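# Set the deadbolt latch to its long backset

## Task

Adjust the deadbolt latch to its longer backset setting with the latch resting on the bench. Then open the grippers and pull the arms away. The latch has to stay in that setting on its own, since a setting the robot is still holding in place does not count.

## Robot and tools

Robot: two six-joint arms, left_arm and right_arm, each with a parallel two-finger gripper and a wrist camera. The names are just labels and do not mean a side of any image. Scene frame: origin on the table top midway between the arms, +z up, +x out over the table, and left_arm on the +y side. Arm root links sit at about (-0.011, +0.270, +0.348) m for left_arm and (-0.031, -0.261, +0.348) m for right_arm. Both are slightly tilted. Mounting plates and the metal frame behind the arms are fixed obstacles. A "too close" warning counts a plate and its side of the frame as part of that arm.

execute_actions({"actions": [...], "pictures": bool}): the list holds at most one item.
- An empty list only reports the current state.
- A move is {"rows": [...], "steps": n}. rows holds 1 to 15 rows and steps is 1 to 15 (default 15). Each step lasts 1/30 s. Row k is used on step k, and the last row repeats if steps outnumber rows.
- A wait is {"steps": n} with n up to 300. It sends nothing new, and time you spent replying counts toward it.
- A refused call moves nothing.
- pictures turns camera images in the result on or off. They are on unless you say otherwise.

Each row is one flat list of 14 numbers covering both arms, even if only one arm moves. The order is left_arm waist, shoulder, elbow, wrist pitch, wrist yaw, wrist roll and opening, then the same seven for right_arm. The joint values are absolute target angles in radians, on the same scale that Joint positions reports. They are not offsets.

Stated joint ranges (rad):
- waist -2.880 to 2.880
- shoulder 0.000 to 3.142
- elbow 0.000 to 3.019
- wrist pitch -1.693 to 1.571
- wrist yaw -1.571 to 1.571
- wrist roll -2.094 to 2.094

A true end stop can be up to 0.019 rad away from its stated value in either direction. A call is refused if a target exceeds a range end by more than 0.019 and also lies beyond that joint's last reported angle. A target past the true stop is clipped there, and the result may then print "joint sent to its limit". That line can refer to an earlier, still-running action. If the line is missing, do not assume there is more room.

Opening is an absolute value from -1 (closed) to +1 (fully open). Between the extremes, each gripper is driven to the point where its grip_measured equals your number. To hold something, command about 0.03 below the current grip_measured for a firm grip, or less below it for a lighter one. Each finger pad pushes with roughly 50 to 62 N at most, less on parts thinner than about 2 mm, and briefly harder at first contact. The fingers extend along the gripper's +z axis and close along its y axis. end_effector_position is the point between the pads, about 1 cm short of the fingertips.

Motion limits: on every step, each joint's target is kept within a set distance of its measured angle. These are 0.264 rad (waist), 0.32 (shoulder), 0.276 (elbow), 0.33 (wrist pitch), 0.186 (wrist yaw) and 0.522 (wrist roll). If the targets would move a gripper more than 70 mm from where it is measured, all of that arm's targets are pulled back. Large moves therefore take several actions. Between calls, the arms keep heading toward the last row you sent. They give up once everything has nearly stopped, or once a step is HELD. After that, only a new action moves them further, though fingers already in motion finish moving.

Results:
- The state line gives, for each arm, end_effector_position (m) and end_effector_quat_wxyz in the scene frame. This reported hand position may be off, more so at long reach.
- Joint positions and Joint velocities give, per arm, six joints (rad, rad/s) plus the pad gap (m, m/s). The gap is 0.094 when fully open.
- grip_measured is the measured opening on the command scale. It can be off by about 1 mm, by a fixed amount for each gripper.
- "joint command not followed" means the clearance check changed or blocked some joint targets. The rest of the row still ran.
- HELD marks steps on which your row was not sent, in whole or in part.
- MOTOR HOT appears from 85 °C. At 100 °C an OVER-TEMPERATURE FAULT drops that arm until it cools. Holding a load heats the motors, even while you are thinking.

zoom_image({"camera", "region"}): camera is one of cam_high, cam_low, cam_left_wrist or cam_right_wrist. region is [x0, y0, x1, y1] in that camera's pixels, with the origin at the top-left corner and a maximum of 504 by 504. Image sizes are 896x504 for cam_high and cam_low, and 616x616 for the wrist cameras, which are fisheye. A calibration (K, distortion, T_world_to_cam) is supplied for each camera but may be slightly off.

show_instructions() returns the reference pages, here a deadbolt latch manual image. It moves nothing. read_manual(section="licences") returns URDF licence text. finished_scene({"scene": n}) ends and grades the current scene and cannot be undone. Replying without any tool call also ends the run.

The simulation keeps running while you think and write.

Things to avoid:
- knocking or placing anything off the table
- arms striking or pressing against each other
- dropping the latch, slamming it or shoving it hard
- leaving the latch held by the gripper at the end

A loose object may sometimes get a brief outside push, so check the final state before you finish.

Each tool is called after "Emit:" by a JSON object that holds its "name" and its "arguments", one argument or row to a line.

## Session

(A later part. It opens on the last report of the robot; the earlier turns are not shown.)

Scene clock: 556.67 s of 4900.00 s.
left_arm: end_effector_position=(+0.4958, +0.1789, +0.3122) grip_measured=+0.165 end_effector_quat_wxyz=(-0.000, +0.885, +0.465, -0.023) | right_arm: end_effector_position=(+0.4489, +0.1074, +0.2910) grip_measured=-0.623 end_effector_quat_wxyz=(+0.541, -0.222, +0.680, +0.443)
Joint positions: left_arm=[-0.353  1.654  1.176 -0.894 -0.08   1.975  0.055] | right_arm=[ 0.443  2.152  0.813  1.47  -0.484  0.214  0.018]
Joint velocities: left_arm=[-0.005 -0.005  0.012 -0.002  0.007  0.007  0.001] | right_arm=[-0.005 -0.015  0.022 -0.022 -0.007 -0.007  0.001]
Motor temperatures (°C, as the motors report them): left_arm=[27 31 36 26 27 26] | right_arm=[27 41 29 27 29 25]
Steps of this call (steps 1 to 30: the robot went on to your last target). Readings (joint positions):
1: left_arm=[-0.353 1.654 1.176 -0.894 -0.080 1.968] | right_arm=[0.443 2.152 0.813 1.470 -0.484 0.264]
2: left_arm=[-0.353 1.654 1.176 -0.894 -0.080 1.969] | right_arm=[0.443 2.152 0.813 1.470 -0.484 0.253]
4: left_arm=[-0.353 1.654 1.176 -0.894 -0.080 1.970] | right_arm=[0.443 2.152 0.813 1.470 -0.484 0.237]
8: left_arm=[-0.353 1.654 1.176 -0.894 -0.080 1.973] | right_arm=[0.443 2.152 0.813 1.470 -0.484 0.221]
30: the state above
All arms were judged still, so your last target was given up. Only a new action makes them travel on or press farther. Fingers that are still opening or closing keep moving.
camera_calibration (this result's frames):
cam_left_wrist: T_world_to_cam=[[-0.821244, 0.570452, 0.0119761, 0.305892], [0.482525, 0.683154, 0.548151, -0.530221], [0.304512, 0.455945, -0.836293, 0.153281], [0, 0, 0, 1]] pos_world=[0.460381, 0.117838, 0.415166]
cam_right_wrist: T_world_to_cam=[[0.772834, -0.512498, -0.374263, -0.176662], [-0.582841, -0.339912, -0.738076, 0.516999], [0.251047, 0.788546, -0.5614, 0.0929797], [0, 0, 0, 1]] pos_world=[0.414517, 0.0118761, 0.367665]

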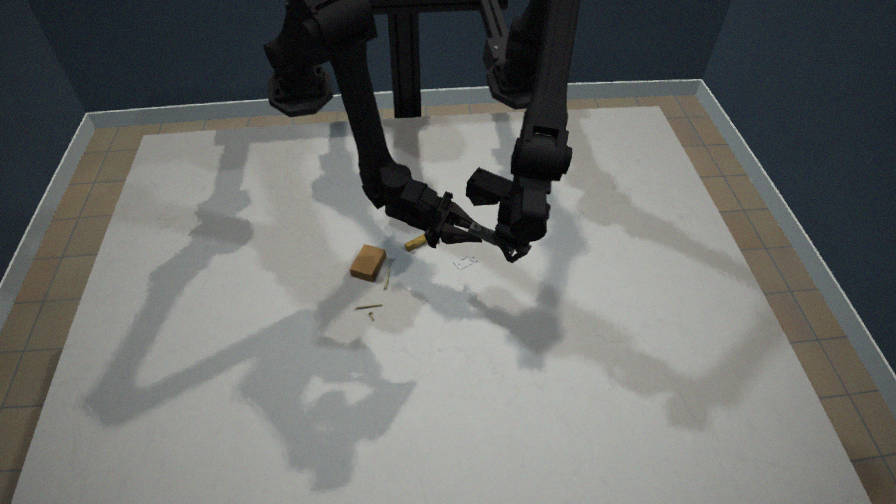

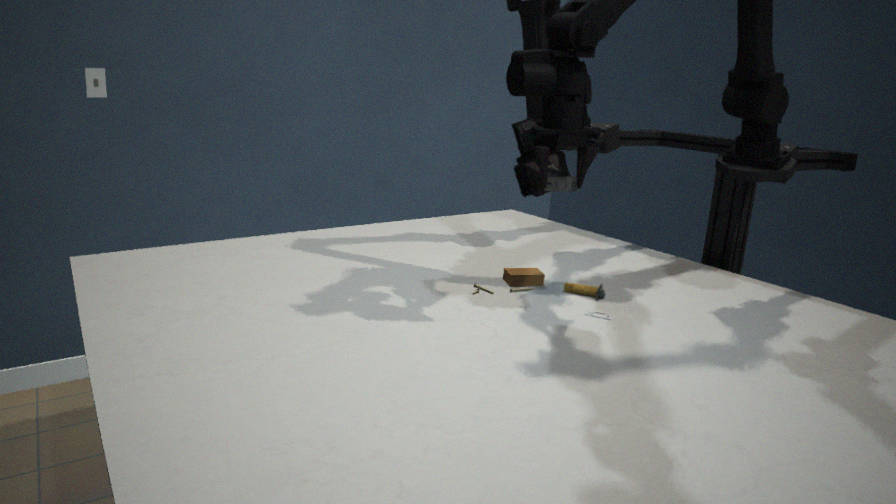

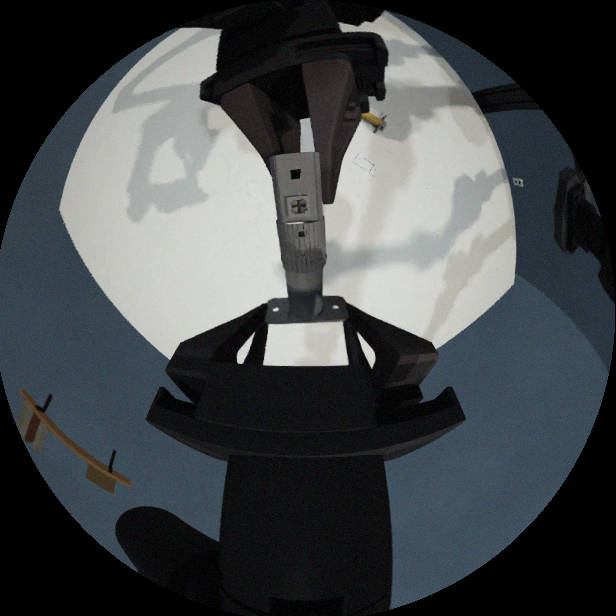

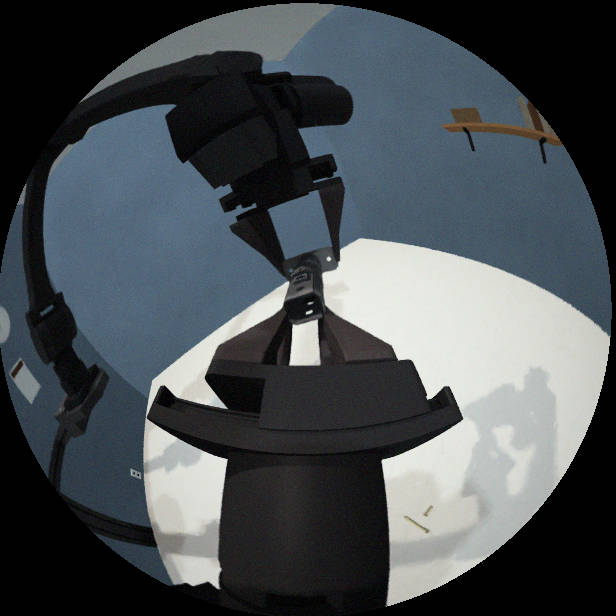

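Emit:
{"name": "execute_actions", "arguments": {
  "actions": [
    {"rows": [[-0.35,1.66,1.2,-0.895,-0.09,1.975,0.04,0.44,2.148,0.815,1.47,-0.484,0.23,-0.1]], "steps": 15}
  ],
  "pictures": false
}}

Emit:
{"name": "execute_actions", "arguments": {
  "actions": [
    {"rows": [[-0.35,1.66,1.2,-0.895,-0.09,1.975,0.04,0.43,2.14,0.78,1.49,-0.49,0.15,-0.1],[-0.35,1.66,1.2,-0.895,-0.09,1.975,0.04,0.42,2.13,0.745,1.51,-0.5,0.1,-0.1],[-0.35,1.66,1.2,-0.895,-0.09,1.975,0.04,0.40,2.12,0.71,1.53,-0.51,0.05,-0.1]], "steps": 15}
  ]
}}

Scene clock: 565.53 s of 4900.00 s.
left_arm: end_effector_position=(+0.4961, +0.1803, +0.3122) grip_measured=+0.165 end_effector_quat_wxyz=(-0.004, +0.885, +0.465, -0.020) | right_arm: end_effector_position=(+0.4491, +0.1074, +0.2911) grip_measured=-0.101 end_effector_quat_wxyz=(+0.539, -0.219, +0.681, +0.445)
Joint positions: left_arm=[-0.354  1.654  1.176 -0.894 -0.089  1.975  0.055] | right_arm=[ 0.443  2.152  0.813  1.47  -0.484  0.221  0.042]
Joint velocities: left_arm=[-0.015 -0.005 -0.007 -0.002 -0.037 -0.022  0.   ] | right_arm=[-0.005 -0.015  0.002 -0.012 -0.066 -0.081  0.001]
Motor temperatures (°C, as the motors report them): left_arm=[27 31 36 26 27 26] | right_arm=[27 41 29 27 29 25]
Steps of this call (steps 1 to 90: nothing new was sent; then 5.37 s passed at rest; steps 91 to 105: all 15 steps of this action). Readings (joint positions):
91: left_arm=[-0.354 1.654 1.176 -0.894 -0.080 1.975] | right_arm=[0.443 2.152 0.813 1.470 -0.484 0.215]
92: left_arm=[-0.354 1.654 1.176 -0.894 -0.086 1.975] | right_arm=[0.443 2.152 0.813 1.470 -0.484 0.216]
94: left_arm=[-0.354 1.654 1.176 -0.894 -0.088 1.975] | right_arm=[0.443 2.152 0.813 1.470 -0.484 0.218]
98: left_arm=[-0.354 1.654 1.176 -0.894 -0.088 1.975] | right_arm=[0.443 2.152 0.813 1.470 -0.484 0.220]
105: the state above

Scene clock: 566.03 s of 4900.00 s.
left_arm: end_effector_position=(+0.4961, +0.1803, +0.3122) grip_measured=+0.165 end_effector_quat_wxyz=(-0.004, +0.885, +0.465, -0.020) | right_arm: end_effector_position=(+0.4225, +0.0736, +0.2843) grip_measured=-0.101 end_effector_quat_wxyz=(+0.555, -0.269, +0.680, +0.396)
Joint positions: left_arm=[-0.354  1.654  1.176 -0.894 -0.089  1.975  0.055] | right_arm=[ 0.406  2.134  0.704  1.511 -0.508  0.066  0.042]
Joint velocities: left_arm=[-0.005 -0.005 -0.012 -0.007 -0.022  0.007  0.001] | right_arm=[-0.005 -0.015 -0.007 -0.002 -0.037 -0.022 -0.001]
Motor temperatures (°C, as the motors report them): left_arm=[27 31 36 26 27 26] | right_arm=[27 41 29 27 29 25]
Steps of this call (steps 1 to 15: all 15 steps of this action). Readings (joint positions):
1: left_arm=[-0.354 1.654 1.176 -0.894 -0.089 1.975] | right_arm=[0.443 2.152 0.811 1.470 -0.485 0.212]
2: left_arm=[-0.354 1.654 1.176 -0.894 -0.089 1.975] | right_arm=[0.442 2.151 0.802 1.473 -0.490 0.195]
4: left_arm=[-0.354 1.654 1.176 -0.894 -0.089 1.975] | right_arm=[0.435 2.142 0.760 1.493 -0.504 0.148]
8: left_arm=[-0.354 1.654 1.176 -0.894 -0.089 1.975] | right_arm=[0.412 2.134 0.702 1.510 -0.508 0.094]
15: the state above
camera_calibration (this result's frames):
cam_left_wrist: T_world_to_cam=[[-0.820873, 0.5709, 0.0155355, 0.303973], [0.481987, 0.677924, 0.555074, -0.53222], [0.30636, 0.463133, -0.831656, 0.148905], [0, 0, 0, 1]] pos_world=[0.460427, 0.118304, 0.414537]
cam_right_wrist: T_world_to_cam=[[0.798777, -0.546195, -0.252242, -0.219258], [-0.52215, -0.421113, -0.741636, 0.466546], [0.298856, 0.72411, -0.621571, 0.124055], [0, 0, 0, 1]] pos_world=[0.381671, -0.0131194, 0.36781]

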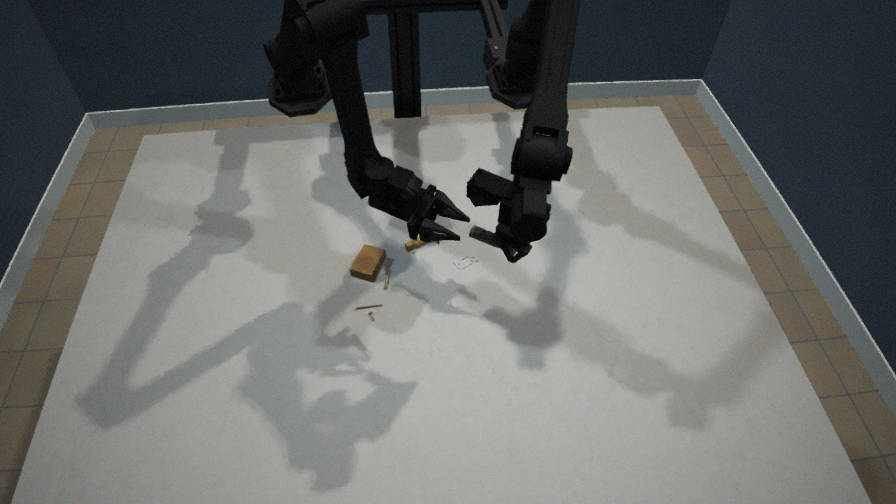

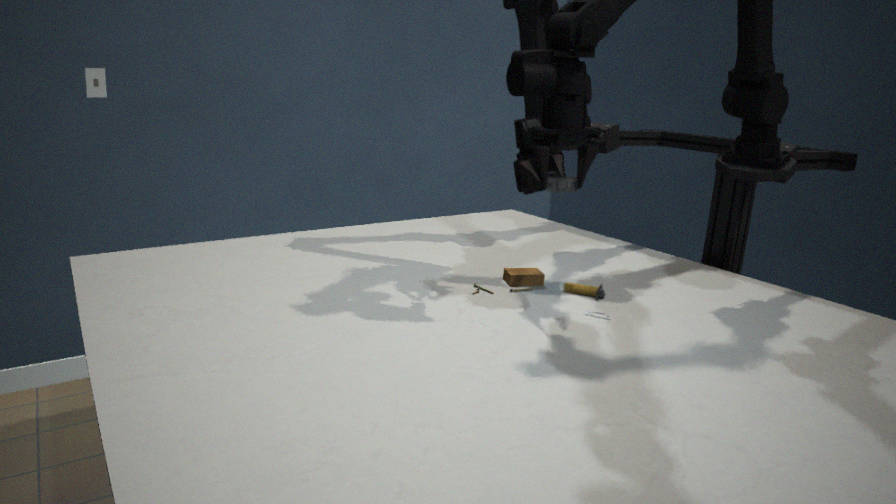

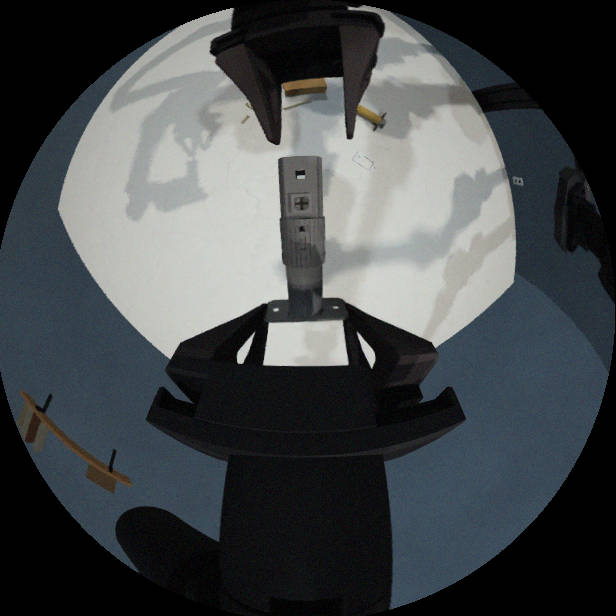

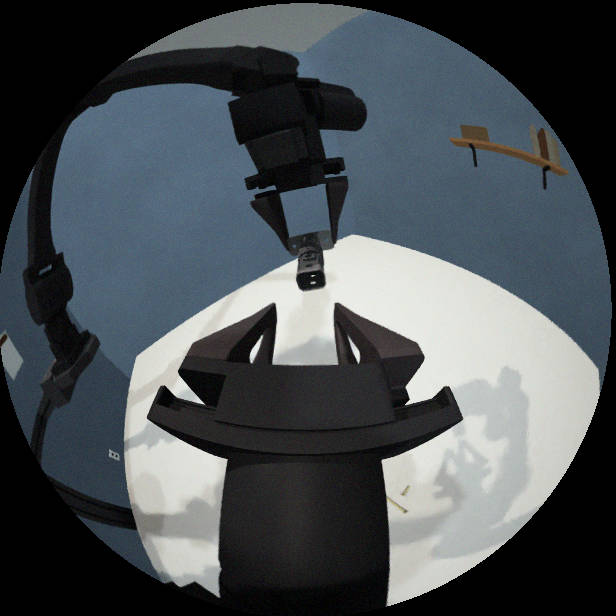

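Emit:
{"name": "execute_actions", "arguments": {
  "actions": [
    {"rows": [[-0.08,2.0,1.1,-0.45,-0.05,1.975,0.04,0.0,2.0,0.75,1.45,-0.5,0.0,-0.1]], "steps": 15}
  ],
  "pictures": false
}}

Emit:
{"name": "execute_actions", "arguments": {
  "actions": [
    {"rows": [[-0.08,2.13,1.075,-0.28,-0.05,1.975,0.04,-0.2,1.8,0.8,1.3,-0.4,0.0,-0.1]], "steps": 15}
  ],
  "pictures": false
}}

Emit:
{"name": "execute_actions", "arguments": {
  "actions": [
    {"rows": [[-0.08,2.16,1.092,-0.266,-0.05,1.975,0.04,-0.2,1.8,0.8,1.3,-0.4,0.0,-0.1]], "steps": 15}
  ]
}}

Scene clock: 576.43 s of 4900.00 s.
left_arm: end_effector_position=(+0.4809, +0.3079, +0.1268) grip_measured=+0.165 end_effector_quat_wxyz=(-0.018, +0.813, +0.581, -0.015) | right_arm: end_effector_position=(+0.5602, -0.1556, +0.3257) grip_measured=-0.101 end_effector_quat_wxyz=(+0.664, -0.174, +0.699, +0.201)
Joint positions: left_arm=[-0.073  1.998  1.111 -0.472 -0.055  1.975  0.055] | right_arm=[-0.04   2.003  0.748  1.464 -0.497  0.017  0.042]
Joint velocities: left_arm=[ 0.425  0.532 -0.261  0.134  0.037 -0.051 -0.   ] | right_arm=[-0.239 -0.112 -0.002  0.017 -0.051  0.022 -0.001]
Motor temperatures (°C, as the motors report them): left_arm=[27 31 36 26 26 26] | right_arm=[27 41 29 27 29 25]
Steps of this call (steps 1 to 15: the robot went on to your last target; steps 16 to 90: nothing new was sent; then 6.90 s passed at rest; steps 91 to 105: all 15 steps of this action). Readings (joint positions):
91: left_arm=[-0.349 1.658 1.173 -0.880 -0.083 1.975] | right_arm=[0.399 2.132 0.704 1.508 -0.510 0.055]
92: left_arm=[-0.342 1.666 1.171 -0.848 -0.074 1.975] | right_arm=[0.387 2.126 0.704 1.500 -0.510 0.051]
94: left_arm=[-0.311 1.703 1.170 -0.782 -0.067 1.975] | right_arm=[0.335 2.107 0.708 1.490 -0.510 0.045]
98: left_arm=[-0.225 1.807 1.159 -0.644 -0.060 1.975] | right_arm=[0.186 2.063 0.725 1.480 -0.508 0.035]
105: the state above

Scene clock: 576.93 s of 4900.00 s.
left_arm: end_effector_position=(+0.4430, +0.3008, +0.0579) grip_measured=+0.165 end_effector_quat_wxyz=(-0.020, +0.814, +0.580, -0.020) | right_arm: end_effector_position=(+0.6133, -0.2753, +0.4321) grip_measured=-0.101 end_effector_quat_wxyz=(+0.723, -0.111, +0.677, +0.080)
Joint positions: left_arm=[-0.075  2.145  1.066 -0.292 -0.053  1.975  0.055] | right_arm=[-0.215  1.777  0.795  1.315 -0.399  0.01   0.042]
Joint velocities: left_arm=[-0.005 -0.054 -0.007 -0.002  0.007 -0.007  0.001] | right_arm=[ 0.054  0.044  0.007 -0.09  -0.051  0.007  0.001]
Motor temperatures (°C, as the motors report them): left_arm=[27 31 36 26 26 26] | right_arm=[27 41 29 27 29 25]
Steps of this call (steps 1 to 15: all 15 steps of this action). Readings (joint positions):
1: left_arm=[-0.061 2.021 1.097 -0.442 -0.055 1.975] | right_arm=[-0.049 1.994 0.749 1.451 -0.477 0.016]
2: left_arm=[-0.054 2.045 1.087 -0.387 -0.055 1.975] | right_arm=[-0.059 1.980 0.749 1.422 -0.457 0.015]
4: left_arm=[-0.053 2.101 1.083 -0.324 -0.055 1.975] | right_arm=[-0.095 1.938 0.753 1.377 -0.429 0.014]
8: left_arm=[-0.066 2.153 1.070 -0.300 -0.054 1.975] | right_arm=[-0.182 1.836 0.773 1.322 -0.403 0.012]
15: the state above

Scene clock: 577.43 s of 4900.00 s.
left_arm: end_effector_position=(+0.4528, +0.3016, +0.0586) grip_measured=+0.165 end_effector_quat_wxyz=(-0.014, +0.814, +0.581, -0.010) | right_arm: end_effector_position=(+0.6134, -0.2719, +0.4308) grip_measured=-0.101 end_effector_quat_wxyz=(+0.721, -0.112, +0.678, +0.082)
Joint positions: left_arm=[-0.075  2.145  1.076 -0.278 -0.053  1.975  0.055] | right_arm=[-0.209  1.778  0.795  1.311 -0.399  0.008  0.042]
Joint velocities: left_arm=[-0.015 -0.005 -0.007 -0.007 -0.037 -0.037  0.   ] | right_arm=[-0.005 -0.005  0.012  0.002  0.007  0.037 -0.001]
Motor temperatures (°C, as the motors report them): left_arm=[27 31 36 26 26 26] | right_arm=[27 41 30 27 29 25]
Steps of this call (steps 1 to 15: all 15 steps of this action). Readings (joint positions):
1: left_arm=[-0.075 2.144 1.066 -0.291 -0.053 1.975] | right_arm=[-0.213 1.778 0.795 1.313 -0.399 0.009]
2: left_arm=[-0.075 2.144 1.067 -0.286 -0.053 1.975] | right_arm=[-0.212 1.778 0.795 1.312 -0.399 0.009]
4: left_arm=[-0.075 2.145 1.071 -0.281 -0.053 1.975] | right_arm=[-0.210 1.778 0.795 1.311 -0.399 0.009]
8: left_arm=[-0.075 2.145 1.076 -0.278 -0.053 1.975] | right_arm=[-0.209 1.778 0.795 1.311 -0.399 0.008]
15: the state above
camera_calibration (this result's frames):
cam_left_wrist: T_world_to_cam=[[-0.944248, 0.328351, 0.0241252, 0.331657], [0.280596, 0.764252, 0.580675, -0.389199], [0.172228, 0.555071, -0.813778, -0.072942], [0, 0, 0, 1]] pos_world=[0.434937, 0.229034, 0.158639]
cam_right_wrist: T_world_to_cam=[[0.26542, -0.963448, 0.0363247, -0.434092], [-0.510448, -0.172386, -0.842452, 0.633258], [0.817921, 0.205062, -0.537545, -0.0874408], [0, 0, 0, 1]] pos_world=[0.509982, -0.29113, 0.502255]

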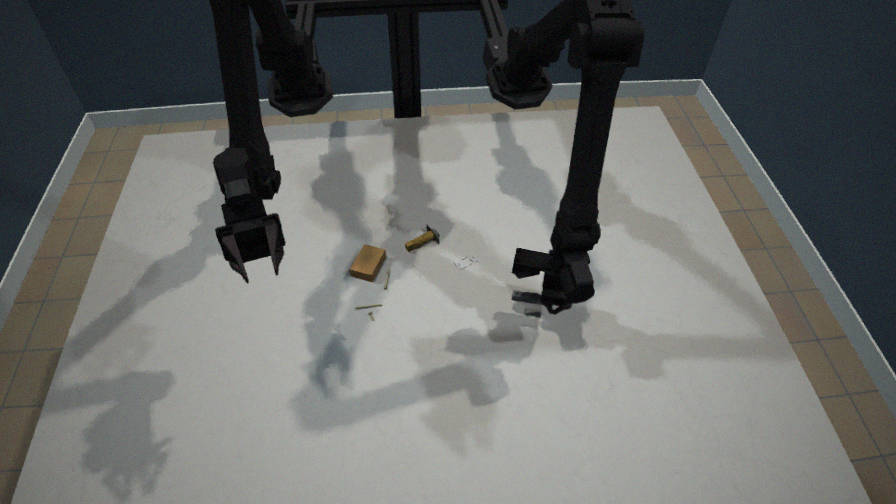

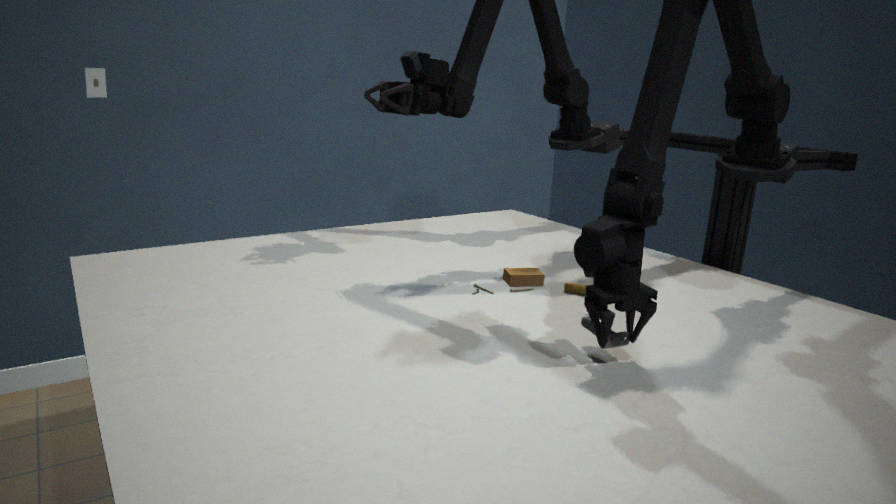

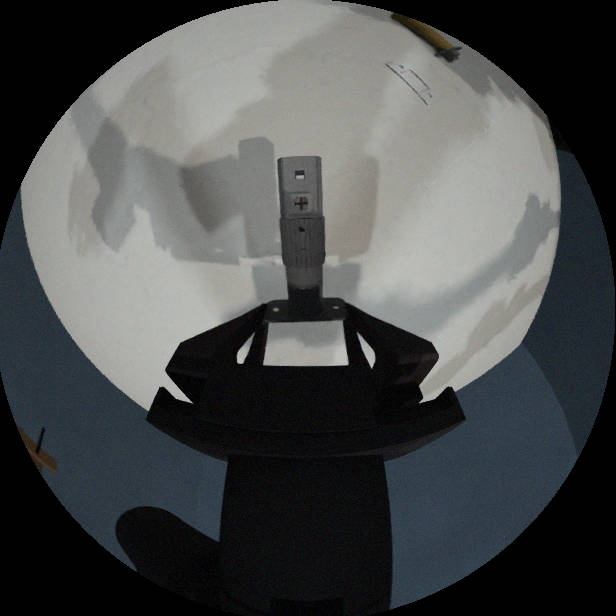

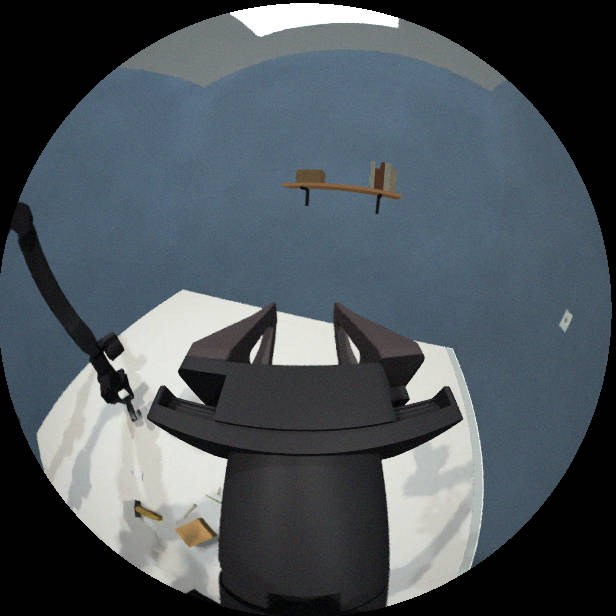

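Emit:
{"name": "execute_actions", "arguments": {
  "actions": [
    {"rows": [[-0.08,2.17,1.098,-0.265,-0.05,1.975,0.04,-0.2,1.8,0.8,1.3,-0.4,0.0,-0.1],[-0.08,2.185,1.106,-0.258,-0.05,1.975,0.04,-0.2,1.8,0.8,1.3,-0.4,0.0,-0.1],[-0.08,2.2,1.115,-0.251,-0.05,1.975,0.04,-0.2,1.8,0.8,1.3,-0.4,0.0,-0.1],[-0.08,2.212,1.124,-0.244,-0.05,1.975,0.04,-0.2,1.8,0.8,1.3,-0.4,0.0,-0.1],[-0.08,2.222,1.132,-0.238,-0.05,1.975,0.04,-0.2,1.8,0.8,1.3,-0.4,0.0,-0.1]], "steps": 15}
  ]
}}

Scene clock: 583.30 s of 4900.00 s.
left_arm: end_effector_position=(+0.4591, +0.3011, +0.0333) grip_measured=+0.165 end_effector_quat_wxyz=(-0.012, +0.814, +0.581, -0.007) | right_arm: end_effector_position=(+0.6134, -0.2719, +0.4308) grip_measured=-0.101 end_effector_quat_wxyz=(+0.721, -0.112, +0.678, +0.082)
Joint positions: left_arm=[-0.075  2.215  1.122 -0.249 -0.053  1.975  0.055] | right_arm=[-0.209  1.778  0.795  1.311 -0.399  0.008  0.042]
Joint velocities: left_arm=[-0.015 -0.015  0.002  0.002 -0.007 -0.037  0.   ] | right_arm=[-0.005 -0.005  0.002 -0.007  0.007 -0.051 -0.   ]
Motor temperatures (°C, as the motors report them): left_arm=[27 31 35 26 26 26] | right_arm=[27 41 30 27 29 25]
Steps of this call (steps 1 to 15: the robot went on to your last target; steps 16 to 90: nothing new was sent; then 2.37 s passed at rest; steps 91 to 105: all 15 steps of this action). Readings (joint positions):
91: left_arm=[-0.075 2.145 1.076 -0.278 -0.053 1.975] | right_arm=[-0.209 1.778 0.795 1.311 -0.399 0.008]
92: left_arm=[-0.075 2.147 1.077 -0.277 -0.053 1.975] | right_arm=[-0.209 1.778 0.795 1.311 -0.399 0.008]
94: left_arm=[-0.075 2.159 1.087 -0.270 -0.053 1.975] | right_arm=[-0.209 1.778 0.795 1.311 -0.399 0.008]
98: left_arm=[-0.075 2.201 1.119 -0.251 -0.053 1.975] | right_arm=[-0.209 1.778 0.795 1.311 -0.399 0.008]
105: the state above
camera_calibration (this result's frames):
cam_left_wrist: T_world_to_cam=[[-0.944445, 0.328127, 0.0188823, 0.338668], [0.277106, 0.764066, 0.582594, -0.374249], [0.176738, 0.55546, -0.812544, -0.0965374], [0, 0, 0, 1]] pos_world=[0.440622, 0.228447, 0.133199]
cam_right_wrist: T_world_to_cam=[[0.26542, -0.963448, 0.0363247, -0.434092], [-0.510448, -0.172386, -0.842452, 0.633258], [0.817921, 0.205062, -0.537545, -0.0874408], [0, 0, 0, 1]] pos_world=[0.509982, -0.29113, 0.502255]

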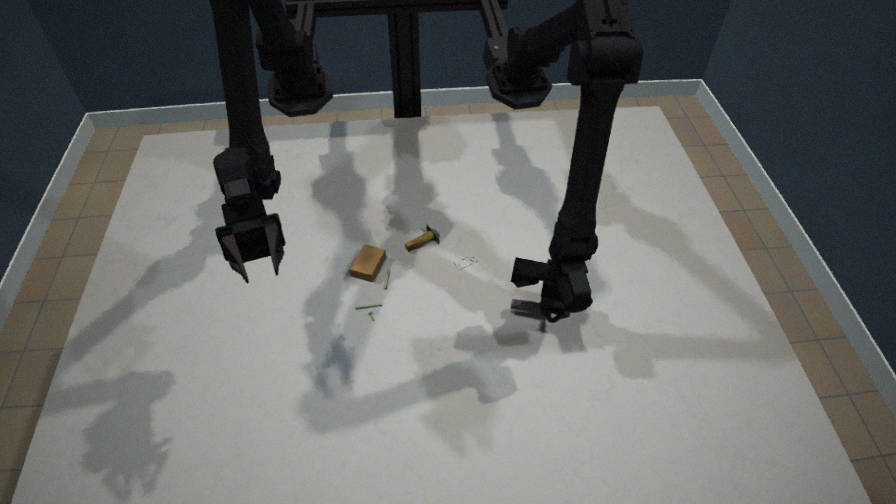

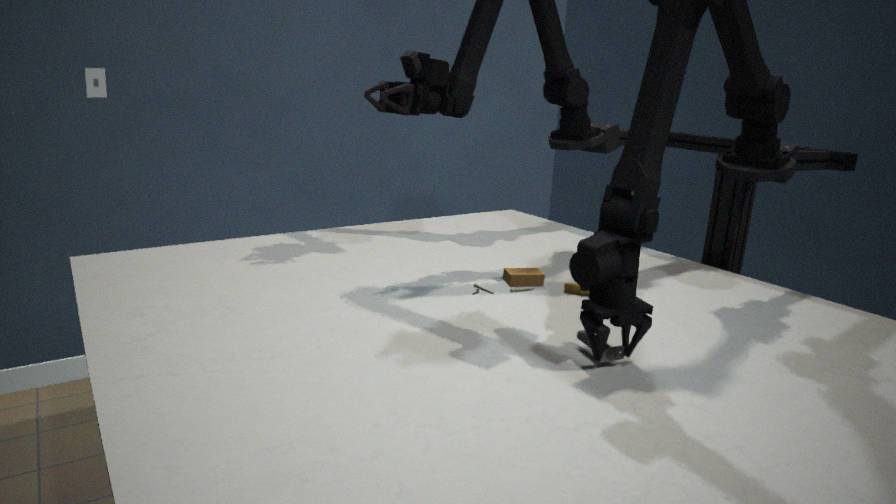

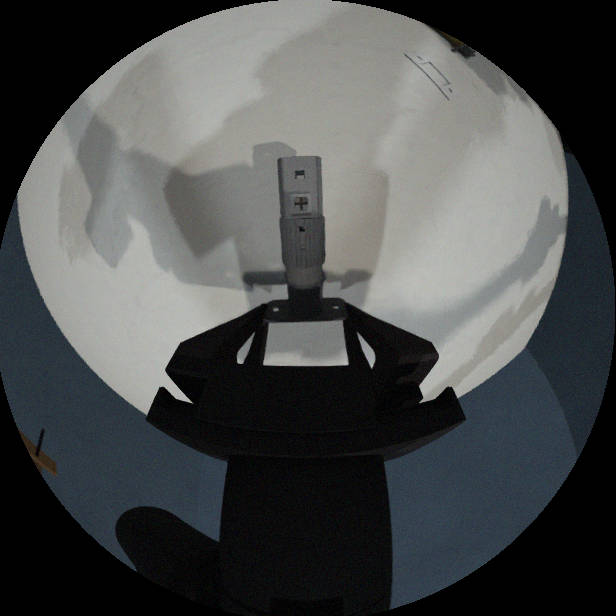

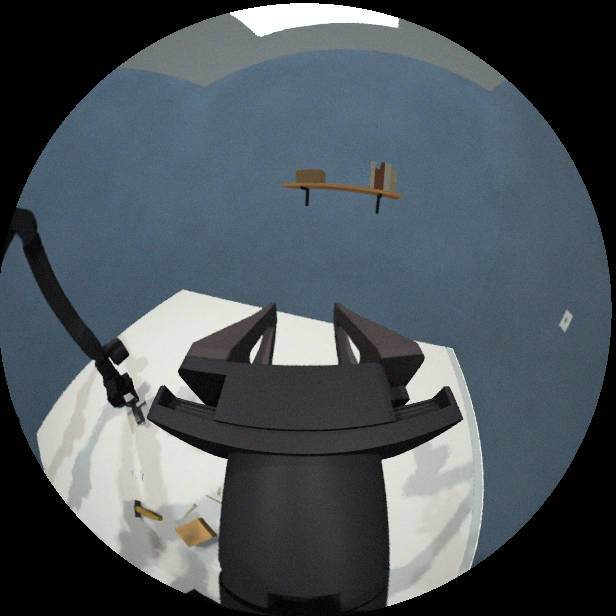

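Lower ~12 mm more.

Emit:
{"name": "execute_actions", "arguments": {
  "actions": [
    {"rows": [[-0.08,2.232,1.136,-0.236,-0.05,1.975,0.04,-0.2,1.8,0.8,1.3,-0.4,0.0,-0.1],[-0.08,2.242,1.142,-0.232,-0.05,1.975,0.04,-0.2,1.8,0.8,1.3,-0.4,0.0,-0.1],[-0.08,2.252,1.148,-0.228,-0.05,1.975,0.04,-0.2,1.8,0.8,1.3,-0.4,0.0,-0.1],[-0.08,2.258,1.152,-0.225,-0.05,1.975,0.04,-0.2,1.8,0.8,1.3,-0.4,0.0,-0.1]], "steps": 15}
  ]
}}

Emit:
{"name": "zoom_image", "arguments": {
  "camera": "cam_low",
  "region": [530, 280, 690, 400]
}}

Scene clock: 590.83 s of 4900.00 s.
left_arm: end_effector_position=(+0.4591, +0.3006, +0.0224) grip_measured=+0.165 end_effector_quat_wxyz=(-0.012, +0.814, +0.581, -0.008) | right_arm: end_effector_position=(+0.6134, -0.2719, +0.4308) grip_measured=-0.101 end_effector_quat_wxyz=(+0.721, -0.112, +0.678, +0.082)
Joint positions: left_arm=[-0.075  2.244  1.138 -0.237 -0.053  1.975  0.055] | right_arm=[-0.209  1.778  0.795  1.311 -0.399  0.008  0.042]
Joint velocities: left_arm=[-0.005  0.005 -0.007 -0.012 -0.007  0.022  0.   ] | right_arm=[ 0.024 -0.005  0.002  0.012 -0.022  0.007  0.   ]
Motor temperatures (°C, as the motors report them): left_arm=[27 31 34 26 26 26] | right_arm=[27 40 30 27 29 25]
Steps of this call (steps 1 to 15: the robot went on to your last target; steps 16 to 90: nothing new was sent; then 4.03 s passed at rest; steps 91 to 105: all 15 steps of this action). Readings (joint positions):
91: left_arm=[-0.075 2.215 1.122 -0.249 -0.053 1.975] | right_arm=[-0.209 1.778 0.795 1.311 -0.399 0.008]
92: left_arm=[-0.075 2.215 1.122 -0.248 -0.053 1.975] | right_arm=[-0.209 1.778 0.795 1.311 -0.399 0.008]
94: left_arm=[-0.075 2.220 1.125 -0.244 -0.053 1.975] | right_arm=[-0.209 1.778 0.795 1.311 -0.399 0.008]
98: left_arm=[-0.075 2.238 1.138 -0.237 -0.053 1.975] | right_arm=[-0.209 1.778 0.795 1.311 -0.399 0.008]
105: the state above
camera_calibration (this result's frames):
cam_left_wrist: T_world_to_cam=[[-0.944408, 0.328172, 0.019931, 0.339023], [0.277805, 0.764103, 0.582212, -0.367884], [0.175836, 0.555382, -0.812793, -0.104758], [0, 0, 0, 1]] pos_world=[0.440796, 0.228024, 0.122283]
cam_right_wrist: T_world_to_cam=[[0.265396, -0.96344, 0.0367053, -0.434239], [-0.510364, -0.172684, -0.842442, 0.633121], [0.817982, 0.204848, -0.537535, -0.0875404], [0, 0, 0, 1]] pos_world=[0.509974, -0.291102, 0.502251]

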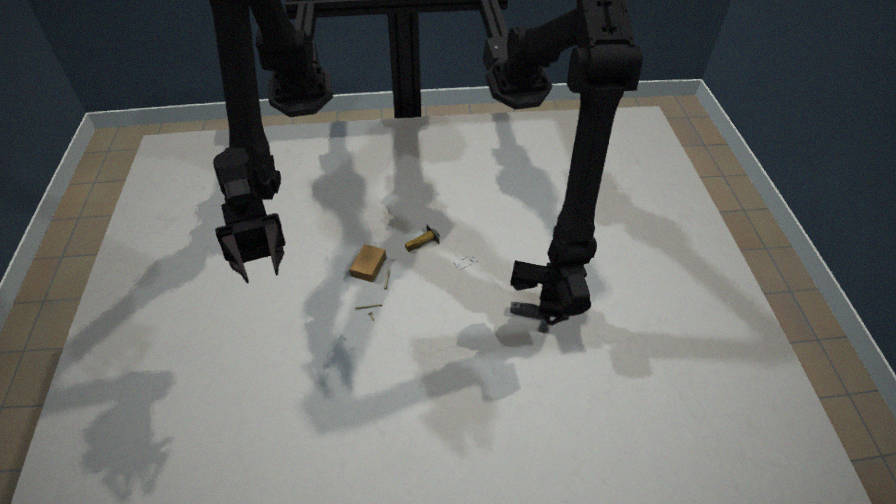

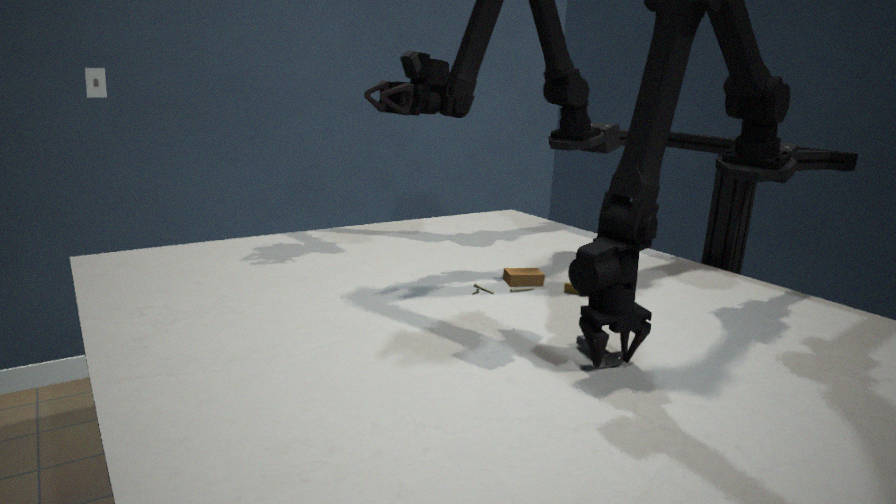

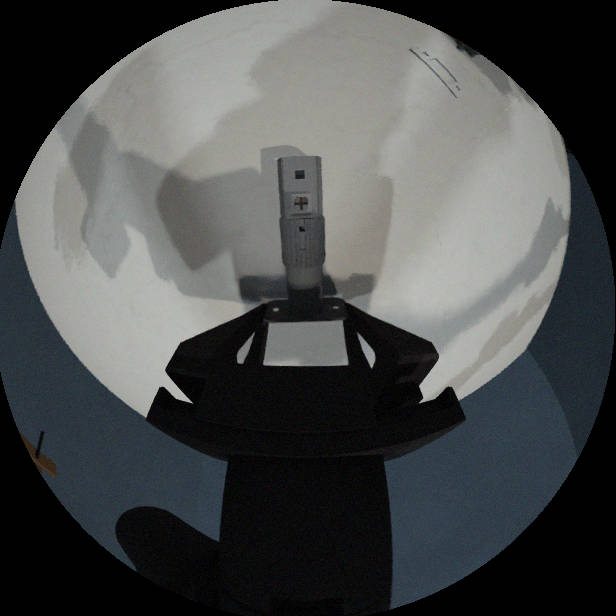

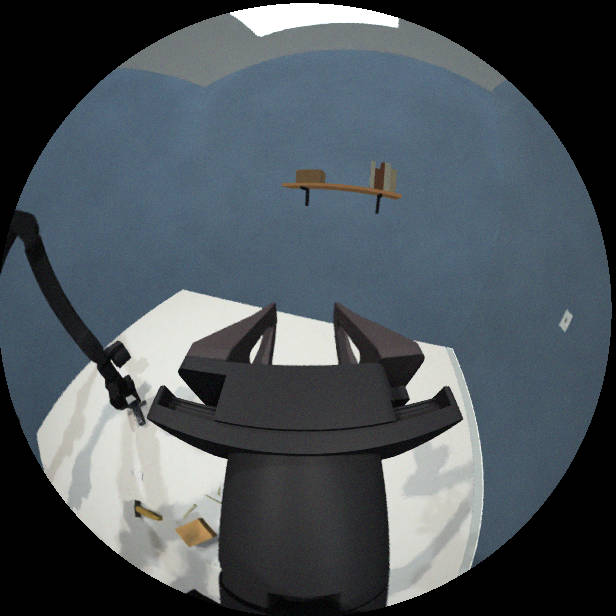

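Region (530, 280, 690, 400) of cam_low's 896x504 image, scaled by 3.150, with more detail than that image has; it fills the top 378 rows of this view, and the rest is white.

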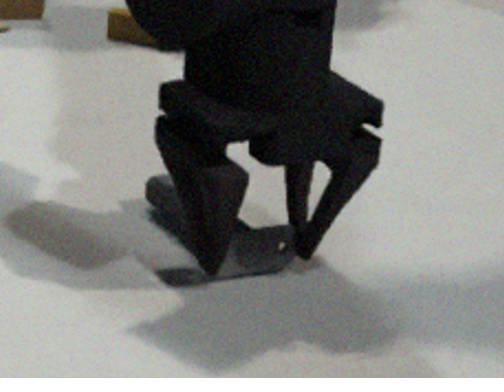

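Emit:
{"name": "execute_actions", "arguments": {
  "actions": [
    {"rows": [[-0.08,2.262,1.152,-0.226,-0.05,1.975,0.04,-0.2,1.8,0.8,1.3,-0.4,0.0,-0.1],[-0.08,2.268,1.156,-0.223,-0.05,1.975,0.04,-0.2,1.8,0.8,1.3,-0.4,0.0,-0.1],[-0.08,2.273,1.159,-0.221,-0.05,1.975,0.04,-0.2,1.8,0.8,1.3,-0.4,0.0,-0.1]], "steps": 15}
  ]
}}

Emit:
{"name": "zoom_image", "arguments": {
  "camera": "cam_low",
  "region": [530, 280, 690, 400]
}}

Scene clock: 597.00 s of 4900.00 s.
left_arm: end_effector_position=(+0.4594, +0.3006, +0.0200) grip_measured=+0.165 end_effector_quat_wxyz=(-0.012, +0.814, +0.581, -0.008) | right_arm: end_effector_position=(+0.6134, -0.2719, +0.4308) grip_measured=-0.101 end_effector_quat_wxyz=(+0.721, -0.112, +0.678, +0.082)
Joint positions: left_arm=[-0.075  2.25   1.142 -0.234 -0.053  1.975  0.055] | right_arm=[-0.209  1.778  0.795  1.311 -0.399  0.008  0.042]
Joint velocities: left_arm=[-0.015 -0.005 -0.002 -0.007  0.051 -0.007  0.002] | right_arm=[-0.005 -0.005  0.002 -0.007 -0.051 -0.095 -0.001]
Motor temperatures (°C, as the motors report them): left_arm=[27 31 34 26 26 26] | right_arm=[27 40 30 27 29 25]
Steps of this call (steps 1 to 15: the robot went on to your last target; steps 16 to 90: nothing new was sent; then 2.67 s passed at rest; steps 91 to 105: all 15 steps of this action). Readings (joint positions):
91: left_arm=[-0.075 2.244 1.138 -0.237 -0.053 1.975] | right_arm=[-0.209 1.778 0.795 1.311 -0.399 0.008]
92: left_arm=[-0.075 2.244 1.138 -0.237 -0.053 1.975] | right_arm=[-0.209 1.778 0.795 1.311 -0.399 0.008]
94: left_arm=[-0.075 2.246 1.140 -0.236 -0.053 1.975] | right_arm=[-0.209 1.778 0.795 1.311 -0.399 0.008]
98: left_arm=[-0.075 2.250 1.142 -0.234 -0.053 1.975] | right_arm=[-0.209 1.778 0.795 1.311 -0.399 0.008]
105: the state above
camera_calibration (this result's frames):
cam_left_wrist: T_world_to_cam=[[-0.944408, 0.328172, 0.019931, 0.339345], [0.277805, 0.764103, 0.582212, -0.366494], [0.175836, 0.555382, -0.812793, -0.106723], [0, 0, 0, 1]] pos_world=[0.44106, 0.227948, 0.11987]
cam_right_wrist: T_world_to_cam=[[0.265396, -0.96344, 0.0367053, -0.434239], [-0.510364, -0.172684, -0.842442, 0.633121], [0.817982, 0.204848, -0.537535, -0.0875404], [0, 0, 0, 1]] pos_world=[0.509974, -0.291102, 0.502251]

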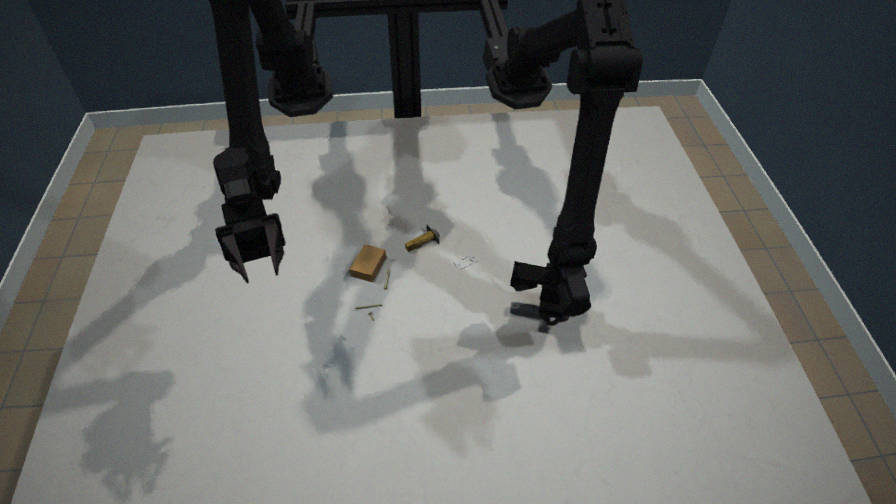

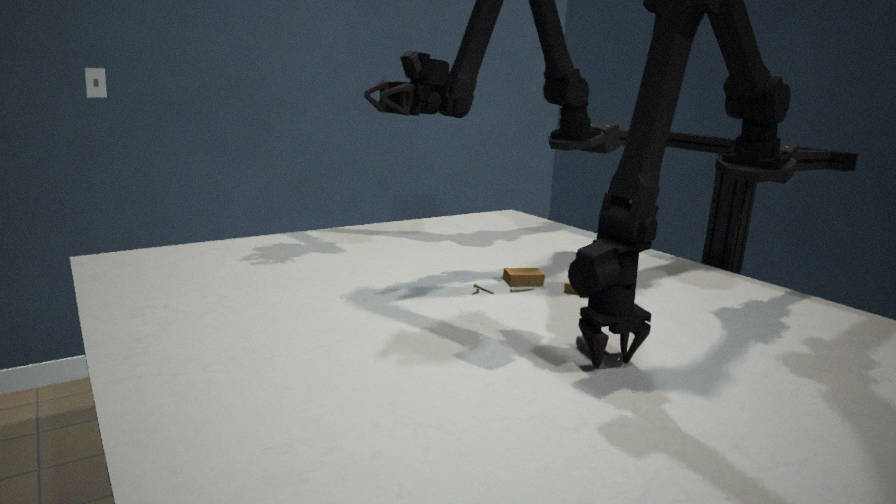

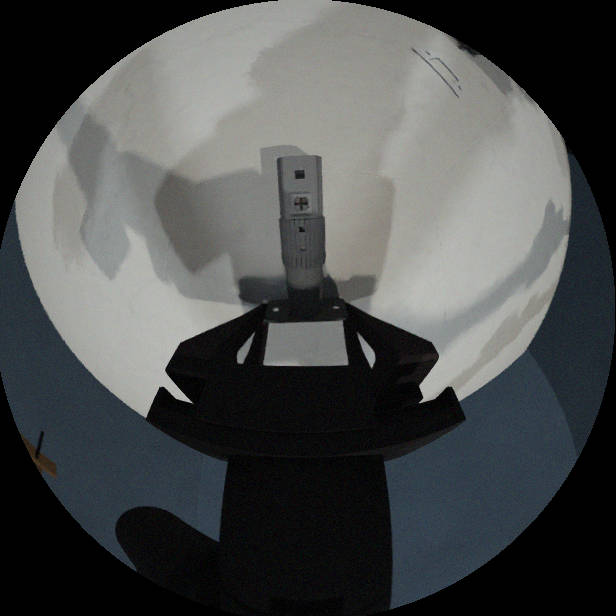

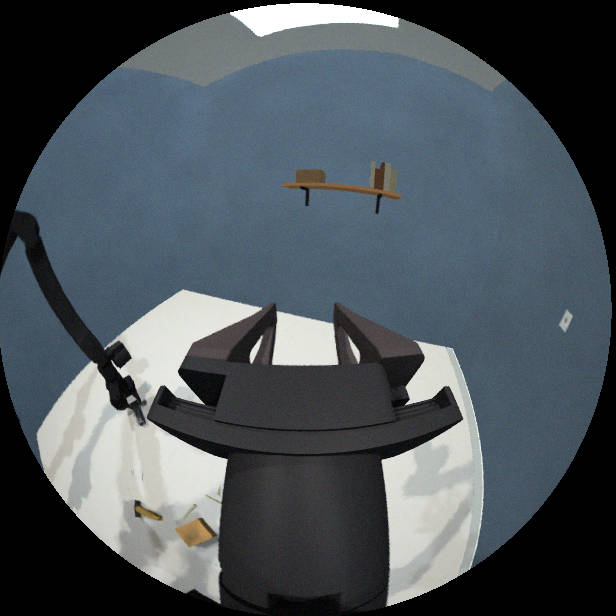

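Region (530, 280, 690, 400) of cam_low's 896x504 image, scaled by 3.150, with more detail than that image has; it fills the top 378 rows of this view, and the rest is white.

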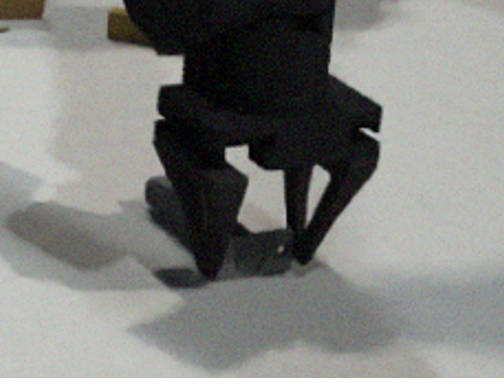

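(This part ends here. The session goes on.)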